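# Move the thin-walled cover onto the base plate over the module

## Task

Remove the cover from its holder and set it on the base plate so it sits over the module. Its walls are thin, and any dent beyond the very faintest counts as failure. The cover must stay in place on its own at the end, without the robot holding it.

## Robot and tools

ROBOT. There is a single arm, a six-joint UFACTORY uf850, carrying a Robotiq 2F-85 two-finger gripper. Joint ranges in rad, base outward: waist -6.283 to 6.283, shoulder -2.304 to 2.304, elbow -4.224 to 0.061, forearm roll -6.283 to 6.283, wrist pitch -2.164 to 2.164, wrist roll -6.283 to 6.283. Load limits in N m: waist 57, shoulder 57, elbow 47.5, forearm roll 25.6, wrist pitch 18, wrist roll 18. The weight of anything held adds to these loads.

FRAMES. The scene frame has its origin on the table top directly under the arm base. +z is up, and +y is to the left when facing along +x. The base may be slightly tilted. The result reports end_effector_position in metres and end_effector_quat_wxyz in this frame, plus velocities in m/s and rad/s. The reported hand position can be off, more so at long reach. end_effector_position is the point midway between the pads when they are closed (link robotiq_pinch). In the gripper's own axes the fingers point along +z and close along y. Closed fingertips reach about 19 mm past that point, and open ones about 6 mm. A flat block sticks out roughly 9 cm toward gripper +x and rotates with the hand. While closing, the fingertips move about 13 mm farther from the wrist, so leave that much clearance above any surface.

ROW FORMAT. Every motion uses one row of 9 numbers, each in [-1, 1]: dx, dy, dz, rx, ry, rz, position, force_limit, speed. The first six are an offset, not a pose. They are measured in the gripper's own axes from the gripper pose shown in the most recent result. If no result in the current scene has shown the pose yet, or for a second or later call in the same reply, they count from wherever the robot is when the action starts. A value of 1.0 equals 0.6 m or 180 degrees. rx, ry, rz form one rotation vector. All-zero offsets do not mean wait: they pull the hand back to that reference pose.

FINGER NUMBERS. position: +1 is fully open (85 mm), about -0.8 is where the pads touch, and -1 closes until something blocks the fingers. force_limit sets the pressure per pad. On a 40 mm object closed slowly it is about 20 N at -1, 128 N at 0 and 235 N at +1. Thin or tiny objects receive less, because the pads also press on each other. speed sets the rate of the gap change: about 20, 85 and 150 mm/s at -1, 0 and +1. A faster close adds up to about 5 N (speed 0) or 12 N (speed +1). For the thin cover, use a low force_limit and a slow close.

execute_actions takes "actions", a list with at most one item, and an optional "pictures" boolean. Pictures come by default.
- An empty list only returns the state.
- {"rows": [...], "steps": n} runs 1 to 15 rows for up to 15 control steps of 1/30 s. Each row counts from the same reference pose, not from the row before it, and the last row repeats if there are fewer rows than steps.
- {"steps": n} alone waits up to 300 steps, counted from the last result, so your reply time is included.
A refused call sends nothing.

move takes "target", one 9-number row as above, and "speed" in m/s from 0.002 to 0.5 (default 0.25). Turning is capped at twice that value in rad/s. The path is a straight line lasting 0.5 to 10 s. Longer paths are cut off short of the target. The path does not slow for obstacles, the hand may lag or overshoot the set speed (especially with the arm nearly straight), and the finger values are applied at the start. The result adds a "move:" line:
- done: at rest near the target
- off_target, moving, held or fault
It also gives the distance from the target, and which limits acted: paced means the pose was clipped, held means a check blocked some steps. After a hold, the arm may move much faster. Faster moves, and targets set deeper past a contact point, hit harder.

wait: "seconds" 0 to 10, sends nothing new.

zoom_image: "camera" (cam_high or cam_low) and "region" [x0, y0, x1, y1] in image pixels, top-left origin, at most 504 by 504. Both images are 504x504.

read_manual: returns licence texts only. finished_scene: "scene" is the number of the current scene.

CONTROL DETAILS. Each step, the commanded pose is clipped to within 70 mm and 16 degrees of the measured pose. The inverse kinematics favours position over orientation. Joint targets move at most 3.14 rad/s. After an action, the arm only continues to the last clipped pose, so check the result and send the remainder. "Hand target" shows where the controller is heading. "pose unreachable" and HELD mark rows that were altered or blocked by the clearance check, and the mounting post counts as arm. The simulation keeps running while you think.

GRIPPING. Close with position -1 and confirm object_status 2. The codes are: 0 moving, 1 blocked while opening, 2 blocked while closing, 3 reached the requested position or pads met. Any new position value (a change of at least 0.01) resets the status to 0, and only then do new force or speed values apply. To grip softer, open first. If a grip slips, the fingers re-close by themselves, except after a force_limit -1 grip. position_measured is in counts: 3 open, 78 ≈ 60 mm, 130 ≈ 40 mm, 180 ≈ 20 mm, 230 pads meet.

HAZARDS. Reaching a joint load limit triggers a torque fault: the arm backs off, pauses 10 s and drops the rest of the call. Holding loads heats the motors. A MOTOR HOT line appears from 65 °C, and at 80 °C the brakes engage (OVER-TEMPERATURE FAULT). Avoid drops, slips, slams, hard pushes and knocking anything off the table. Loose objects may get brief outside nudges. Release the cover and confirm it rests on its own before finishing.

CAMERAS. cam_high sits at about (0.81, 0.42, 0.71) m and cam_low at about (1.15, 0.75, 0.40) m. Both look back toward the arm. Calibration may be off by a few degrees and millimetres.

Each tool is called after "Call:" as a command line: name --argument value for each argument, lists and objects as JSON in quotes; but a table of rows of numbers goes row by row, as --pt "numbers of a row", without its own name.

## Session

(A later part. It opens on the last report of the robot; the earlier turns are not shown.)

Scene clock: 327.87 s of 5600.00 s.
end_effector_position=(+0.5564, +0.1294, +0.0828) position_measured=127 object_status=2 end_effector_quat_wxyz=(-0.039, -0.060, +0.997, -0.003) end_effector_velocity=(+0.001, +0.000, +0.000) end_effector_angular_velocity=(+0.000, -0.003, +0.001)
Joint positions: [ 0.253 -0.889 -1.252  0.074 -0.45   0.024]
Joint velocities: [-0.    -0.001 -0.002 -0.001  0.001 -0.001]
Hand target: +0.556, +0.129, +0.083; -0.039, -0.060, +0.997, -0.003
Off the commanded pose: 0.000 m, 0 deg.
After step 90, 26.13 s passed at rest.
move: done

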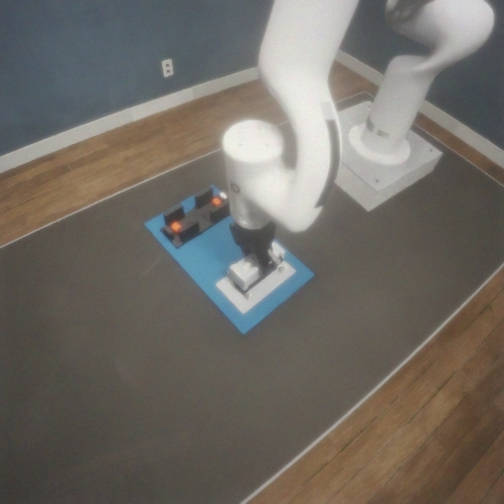

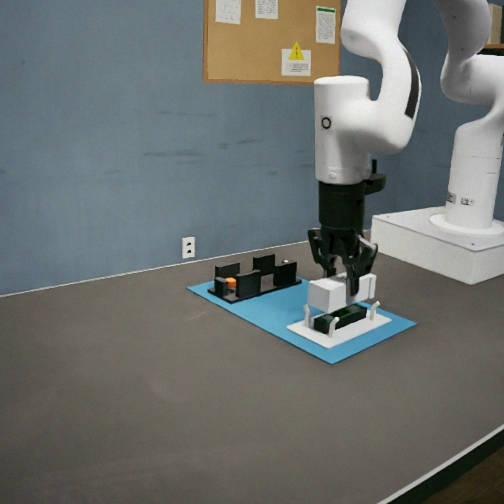

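Call:
move --target '[-0.002,0,0.025,0,0,0,-1,-0.67,-1]' --speed 0.015

Call:
zoom_image --camera "cam_low" --region '[280, 245, 400, 355]'

Call:
zoom_image --camera "cam_high" --region '[205, 220, 305, 320]'

Scene clock: 341.73 s of 5600.00 s.
end_effector_position=(+0.5565, +0.1294, +0.0678) position_measured=127 object_status=2 end_effector_quat_wxyz=(-0.039, -0.060, +0.997, -0.003) end_effector_velocity=(+0.001, +0.000, -0.000) end_effector_angular_velocity=(+0.001, -0.002, -0.001)
Joint positions: [ 0.254 -0.919 -1.261  0.077 -0.43   0.021]
Joint velocities: [-0.    -0.001 -0.002  0.001  0.001 -0.   ]
Hand target: +0.556, +0.129, +0.068; -0.039, -0.060, +0.997, -0.003
Off the commanded pose: 0.000 m, 0 deg.
After step 90, 9.63 s passed at rest.
move: done

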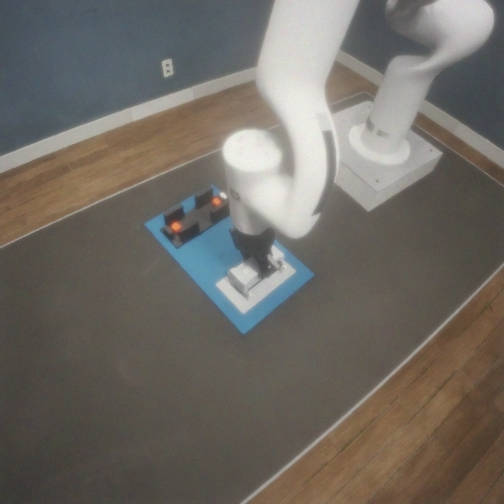

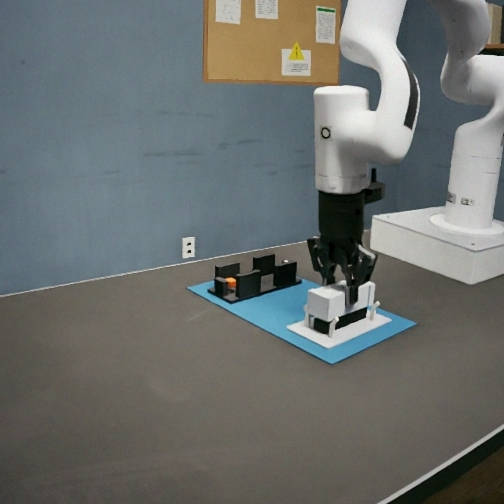

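Region (280, 245, 400, 355) of cam_low's 504x504 image, scaled by 4.200, with more detail than that image has; it fills the top 462 rows of this view, and the rest is white.

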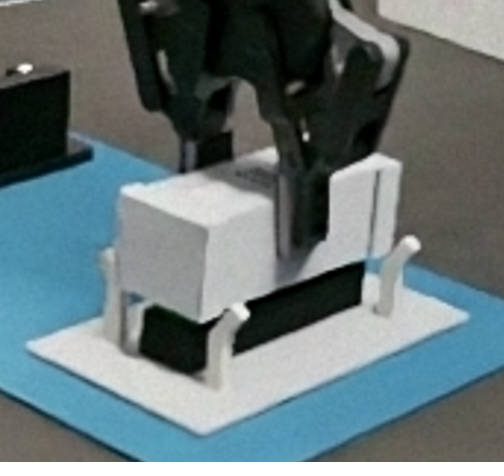

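Region (205, 220, 305, 320) of cam_high's 504x504 image, scaled by 5.040, with more detail than that image has.

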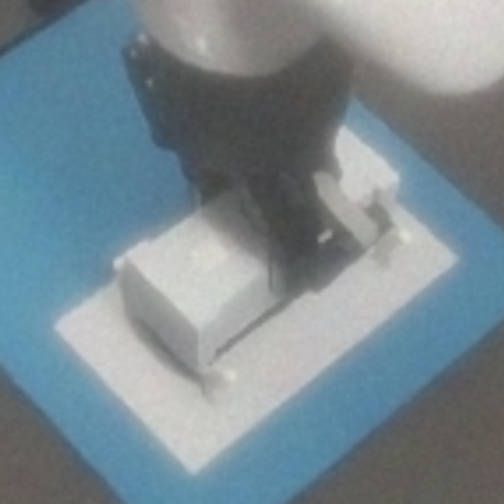

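Call:
move --target '[0.005,-0.001,0,0,0,0,0.1,-1,-1]' --speed 0.01

Call:
move --target '[-0.002,0,0.025,0,0,0,0.1,-1,-1]' --speed 0.01

Call:
zoom_image --camera "cam_low" --region '[280, 245, 400, 355]'

Call:
zoom_image --camera "cam_high" --region '[205, 220, 305, 320]'

Scene clock: 357.90 s of 5600.00 s.
end_effector_position=(+0.5536, +0.1285, +0.0681) position_measured=116 object_status=3 end_effector_quat_wxyz=(-0.039, -0.060, +0.997, -0.003) end_effector_velocity=(-0.000, -0.000, -0.000) end_effector_angular_velocity=(-0.000, +0.000, +0.001)
Joint positions: [ 0.253 -0.914 -1.251  0.078 -0.425  0.02 ]
Joint velocities: [-0.     0.     0.001 -0.001  0.001 -0.   ]
Hand target: +0.554, +0.128, +0.068; -0.039, -0.060, +0.997, -0.003
Off the commanded pose: 0.000 m, 0 deg.
After step 90, 12.47 s passed at rest.
move: done

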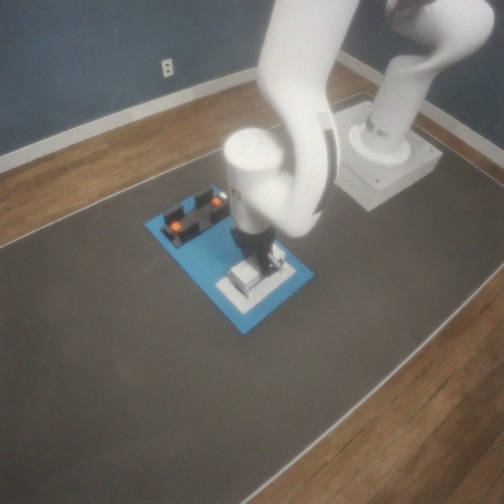

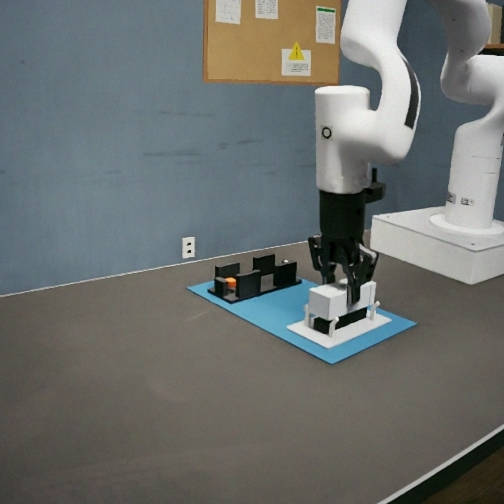

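Scene clock: 359.63 s of 5600.00 s.
end_effector_position=(+0.5536, +0.1284, +0.0530) position_measured=116 object_status=3 end_effector_quat_wxyz=(-0.039, -0.060, +0.997, -0.003) end_effector_velocity=(-0.000, -0.000, -0.001) end_effector_angular_velocity=(-0.000, +0.001, -0.000)
Joint positions: [ 0.254 -0.944 -1.261  0.082 -0.405  0.016]
Joint velocities: [ 0.    -0.002 -0.001  0.001 -0.    -0.   ]
Hand target: +0.554, +0.128, +0.053; -0.039, -0.060, +0.997, -0.003
Off the commanded pose: 0.000 m, 0 deg.
move: done

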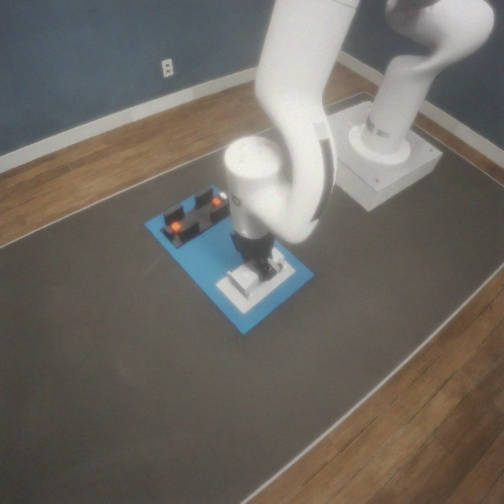

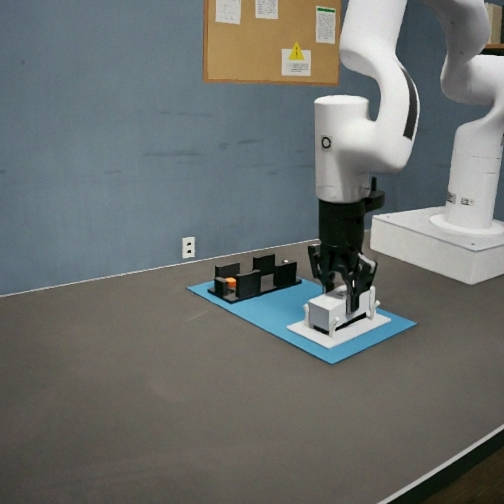

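Region (280, 245, 400, 355) of cam_low's 504x504 image, scaled by 4.200, with more detail than that image has; it fills the top 462 rows of this view, and the rest is white.

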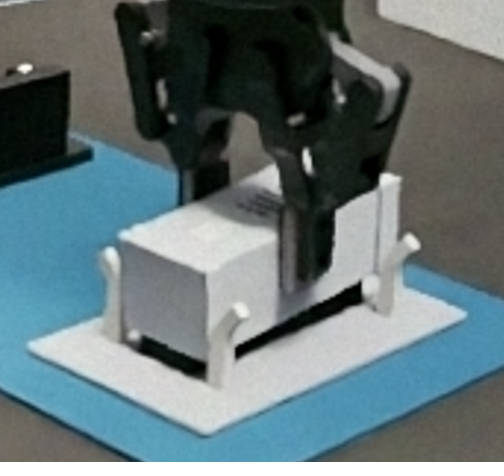

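Region (205, 220, 305, 320) of cam_high's 504x504 image, scaled by 5.040, with more detail than that image has.

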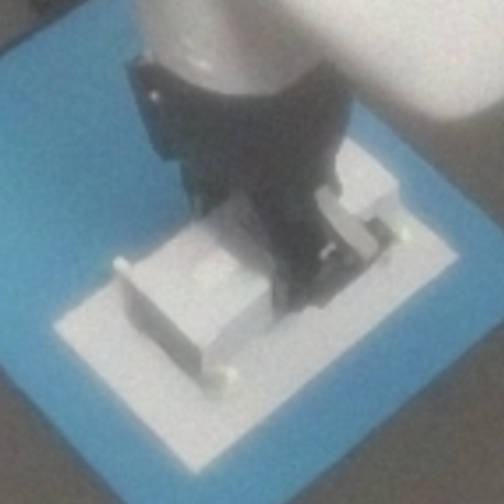

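Call:
zoom_image --camera "cam_low" --region '[345, 280, 395, 330]'

Call:
zoom_image --camera "cam_high" --region '[255, 235, 300, 280]'

Call:
zoom_image --camera "cam_low" --region '[295, 290, 350, 345]'

Region (345, 280, 395, 330) of cam_low's 504x504 image, scaled by 10.080, with more detail than that image has.

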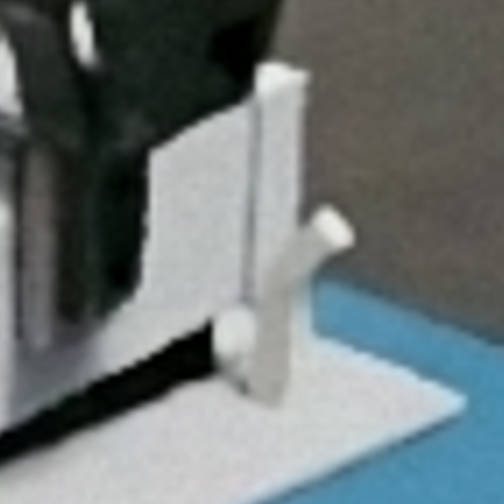

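Region (255, 235, 300, 280) of cam_high's 504x504 image, scaled by 11.200, with more detail than that image has.

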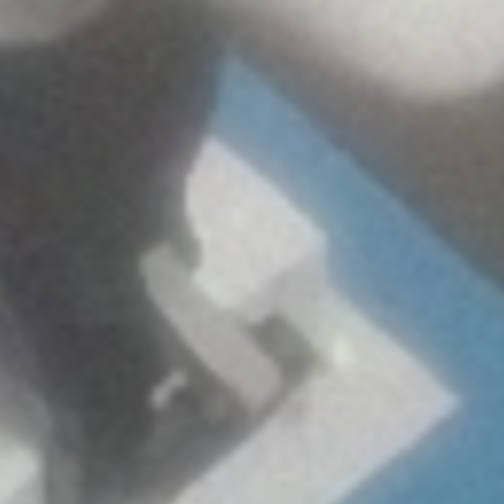

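Region (295, 290, 350, 345) of cam_low's 504x504 image, scaled by 9.164, with more detail than that image has.

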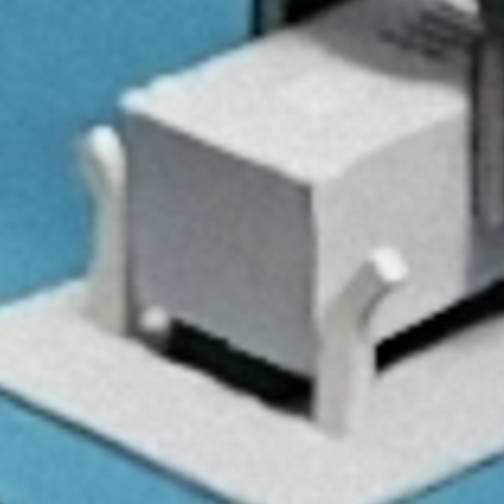

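Call:
move --target '[0,0.0012,-0.002,0,0,0.011,0.1,-1,-1]' --speed 0.01

Call:
move --target '[0,0,0,0,-0.027,0,0.1,-1,-1]' --speed 0.02

Call:
zoom_image --camera "cam_low" --region '[280, 245, 400, 355]'

Scene clock: 387.40 s of 5600.00 s.
end_effector_position=(+0.5536, +0.1291, +0.0542) position_measured=116 object_status=3 end_effector_quat_wxyz=(-0.039, -0.043, +0.998, -0.003) end_effector_velocity=(-0.001, -0.000, -0.002) end_effector_angular_velocity=(-0.001, +0.003, -0.001)
Joint positions: [ 0.255 -0.942 -1.26   0.082 -0.406  0.052]
Joint velocities: [ 0.    -0.003 -0.    -0.001  0.     0.001]
Hand target: +0.554, +0.129, +0.054; -0.039, -0.043, +0.998, -0.003
Off the commanded pose: 0.000 m, 0 deg.
After step 90, 22.83 s passed at rest.
move: done

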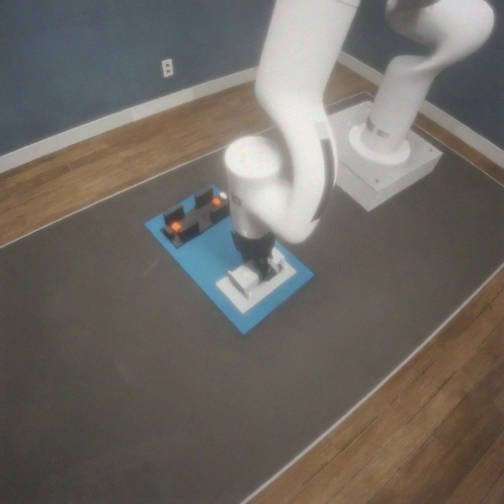

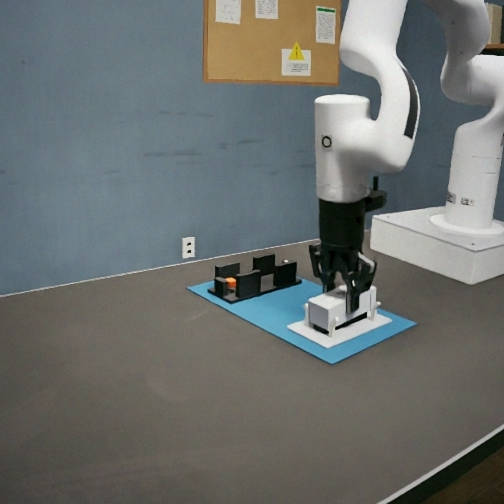

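Scene clock: 389.73 s of 5600.00 s.
end_effector_position=(+0.5536, +0.1291, +0.0542) position_measured=116 object_status=3 end_effector_quat_wxyz=(+0.003, -0.043, +0.999, -0.002) end_effector_velocity=(+0.000, +0.000, -0.001) end_effector_angular_velocity=(+0.000, -0.002, -0.001)
Joint positions: [ 0.26  -0.905 -1.186  0.077 -0.284  0.061]
Joint velocities: [ 0.    -0.001  0.001  0.     0.004  0.   ]
Hand target: +0.554, +0.129, +0.054; +0.003, -0.043, +0.999, -0.002
Off the commanded pose: 0.000 m, 0 deg.
move: done

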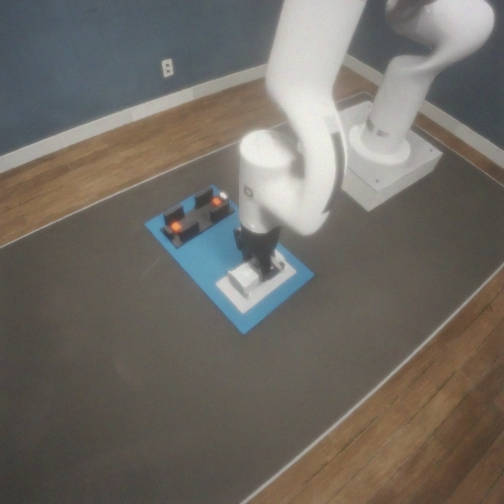

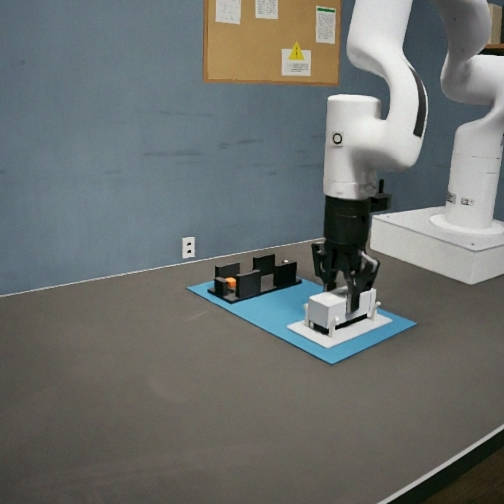

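Region (280, 245, 400, 355) of cam_low's 504x504 image, scaled by 4.200, with more detail than that image has; it fills the top 462 rows of this view, and the rest is white.

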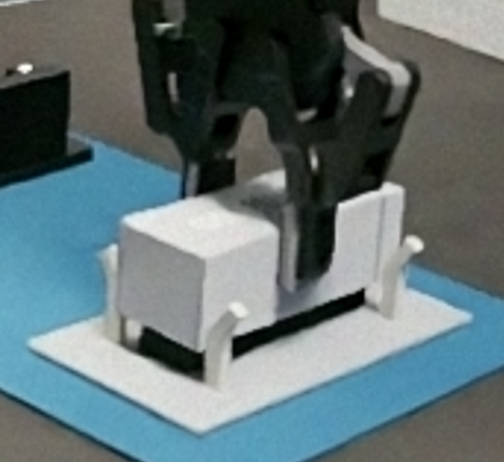

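Call:
move --target '[0,0,0.021,0,0,0,0.1,-1,-1]' --speed 0.01

Call:
zoom_image --camera "cam_low" --region '[280, 245, 400, 355]'

Scene clock: 395.43 s of 5600.00 s.
end_effector_position=(+0.5537, +0.1291, +0.0416) position_measured=116 object_status=3 end_effector_quat_wxyz=(+0.003, -0.043, +0.999, -0.002) end_effector_velocity=(+0.000, +0.000, -0.000) end_effector_angular_velocity=(+0.000, -0.000, -0.001)
Joint positions: [ 0.261 -0.931 -1.195  0.081 -0.267  0.057]
Joint velocities: [-0.    -0.001 -0.001  0.001  0.    -0.   ]
Hand target: +0.554, +0.129, +0.042; +0.003, -0.043, +0.999, -0.002
Off the commanded pose: 0.000 m, 0 deg.
After step 90, 1.23 s passed at rest.
move: done

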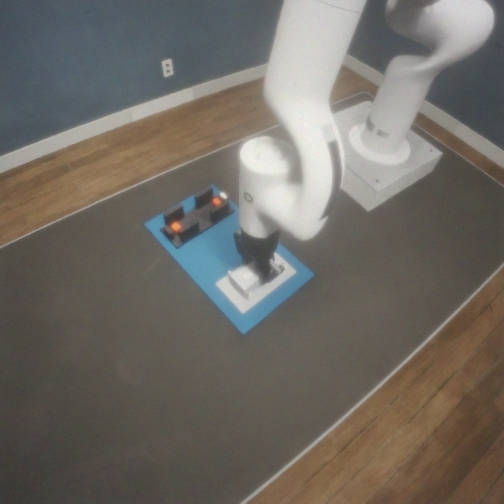

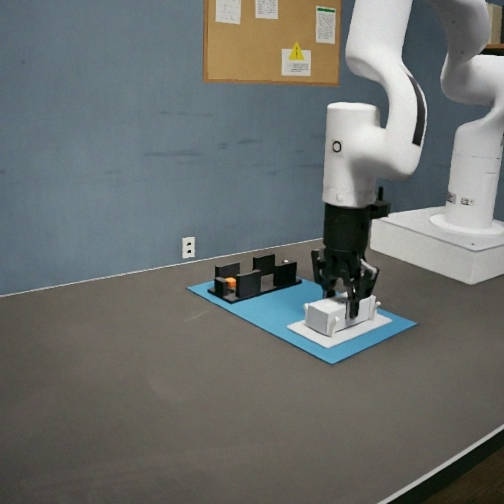

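Region (280, 245, 400, 355) of cam_low's 504x504 image, scaled by 4.200, with more detail than that image has; it fills the top 462 rows of this view, and the rest is white.

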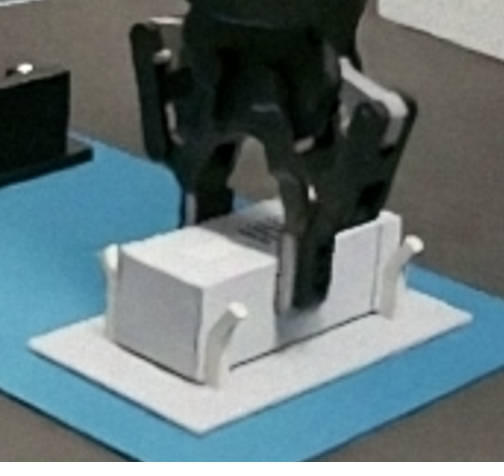

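Call:
move --target '[0,0,0.004,0,0,0,0.1,-1,-1]' --speed 0.005

Call:
move --target '[0,0,0,0,0,0,0.5,-1,-1]' --speed 0.01

Call:
move --target '[0,0,-0.12,0,0,0,0.5,-1,-1]' --speed 0.1

Call:
zoom_image --camera "cam_low" --region '[280, 245, 400, 355]'

Scene clock: 401.73 s of 5600.00 s.
end_effector_position=(+0.5537, +0.1291, +0.0393) position_measured=116 object_status=3 end_effector_quat_wxyz=(+0.003, -0.043, +0.999, -0.002) end_effector_velocity=(-0.001, -0.000, -0.001) end_effector_angular_velocity=(-0.001, +0.002, +0.001)
Joint positions: [ 0.261 -0.936 -1.197  0.082 -0.264  0.056]
Joint velocities: [-0.    -0.002 -0.    -0.001  0.    -0.   ]
Hand target: +0.554, +0.129, +0.039; +0.003, -0.043, +0.999, -0.002
Off the commanded pose: 0.000 m, 0 deg.
After step 90, 2.60 s passed at rest.
move: done

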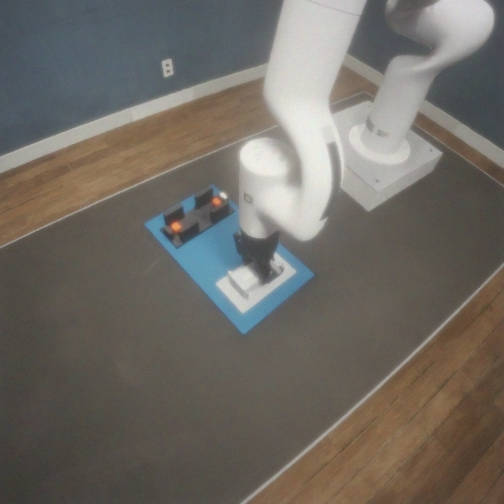

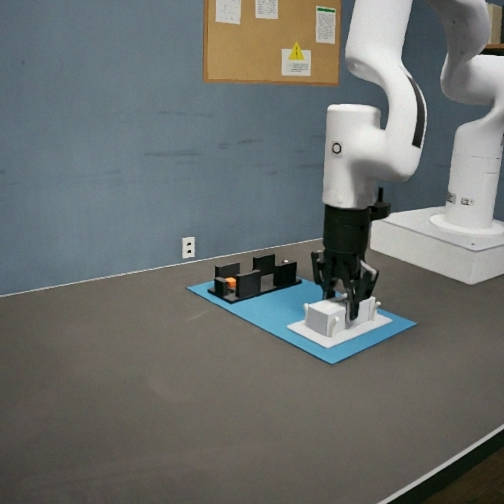

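Scene clock: 402.97 s of 5600.00 s.
end_effector_position=(+0.5537, +0.1291, +0.0393) position_measured=66 object_status=0 end_effector_quat_wxyz=(+0.003, -0.043, +0.999, -0.002) end_effector_velocity=(+0.001, +0.000, +0.000) end_effector_angular_velocity=(-0.000, -0.002, +0.002)
Joint positions: [ 0.261 -0.936 -1.197  0.082 -0.264  0.056]
Joint velocities: [-0.    -0.    -0.002 -0.002  0.    -0.   ]
Hand target: +0.554, +0.129, +0.039; +0.003, -0.043, +0.999, -0.002
Off the commanded pose: 0.000 m, 0 deg.
move: done

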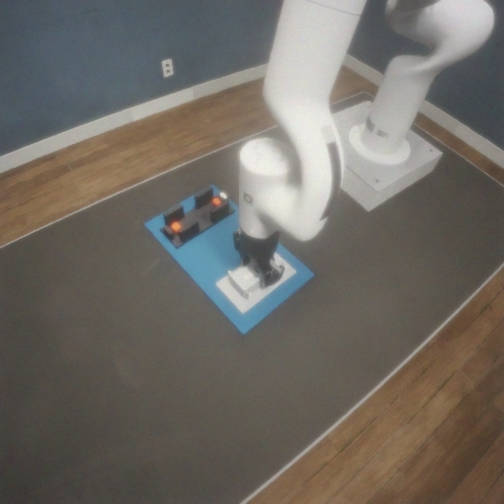

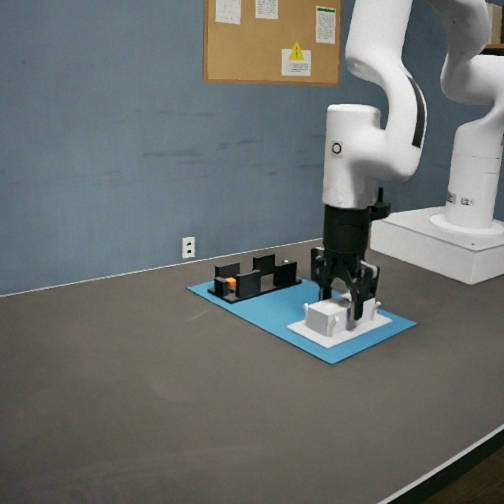

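Scene clock: 404.03 s of 5600.00 s.
end_effector_position=(+0.5530, +0.1292, +0.1109) position_measured=66 object_status=3 end_effector_quat_wxyz=(+0.003, -0.043, +0.999, -0.002) end_effector_velocity=(+0.001, +0.000, +0.002) end_effector_angular_velocity=(+0.001, -0.002, -0.001)
Joint positions: [ 0.258 -0.79  -1.154  0.06  -0.367  0.077]
Joint velocities: [-0.     0.003 -0.001  0.001 -0.002  0.   ]
Hand target: +0.553, +0.129, +0.111; +0.003, -0.043, +0.999, -0.002
Off the commanded pose: 0.000 m, 0 deg.
move: done

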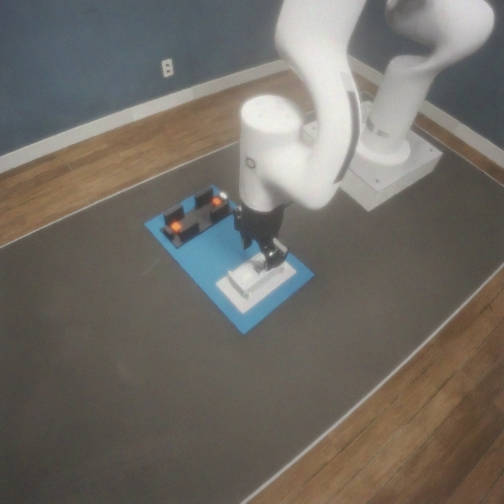

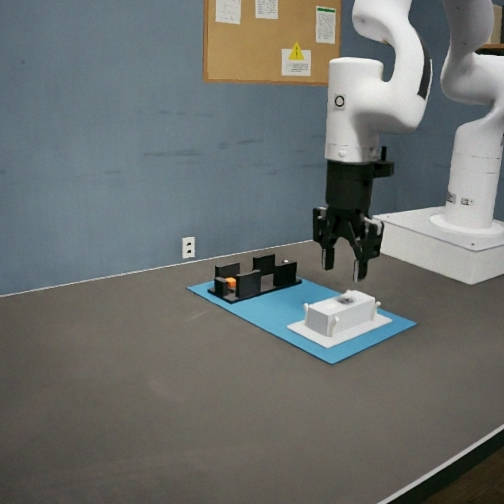

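Region (280, 245, 400, 355) of cam_low's 504x504 image, scaled by 4.200, with more detail than that image has; it fills the top 462 rows of this view, and the rest is white.

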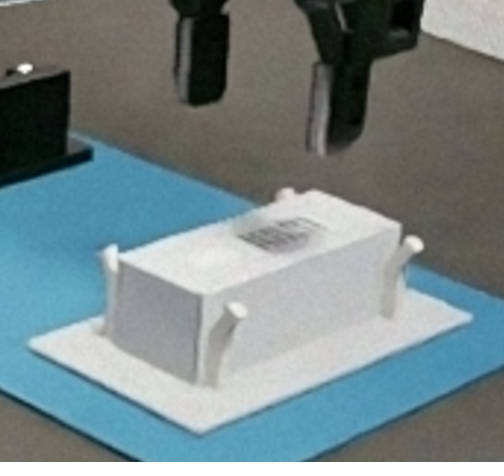

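Call:
finished_scene --scene 1

The scene is finished: the task was done.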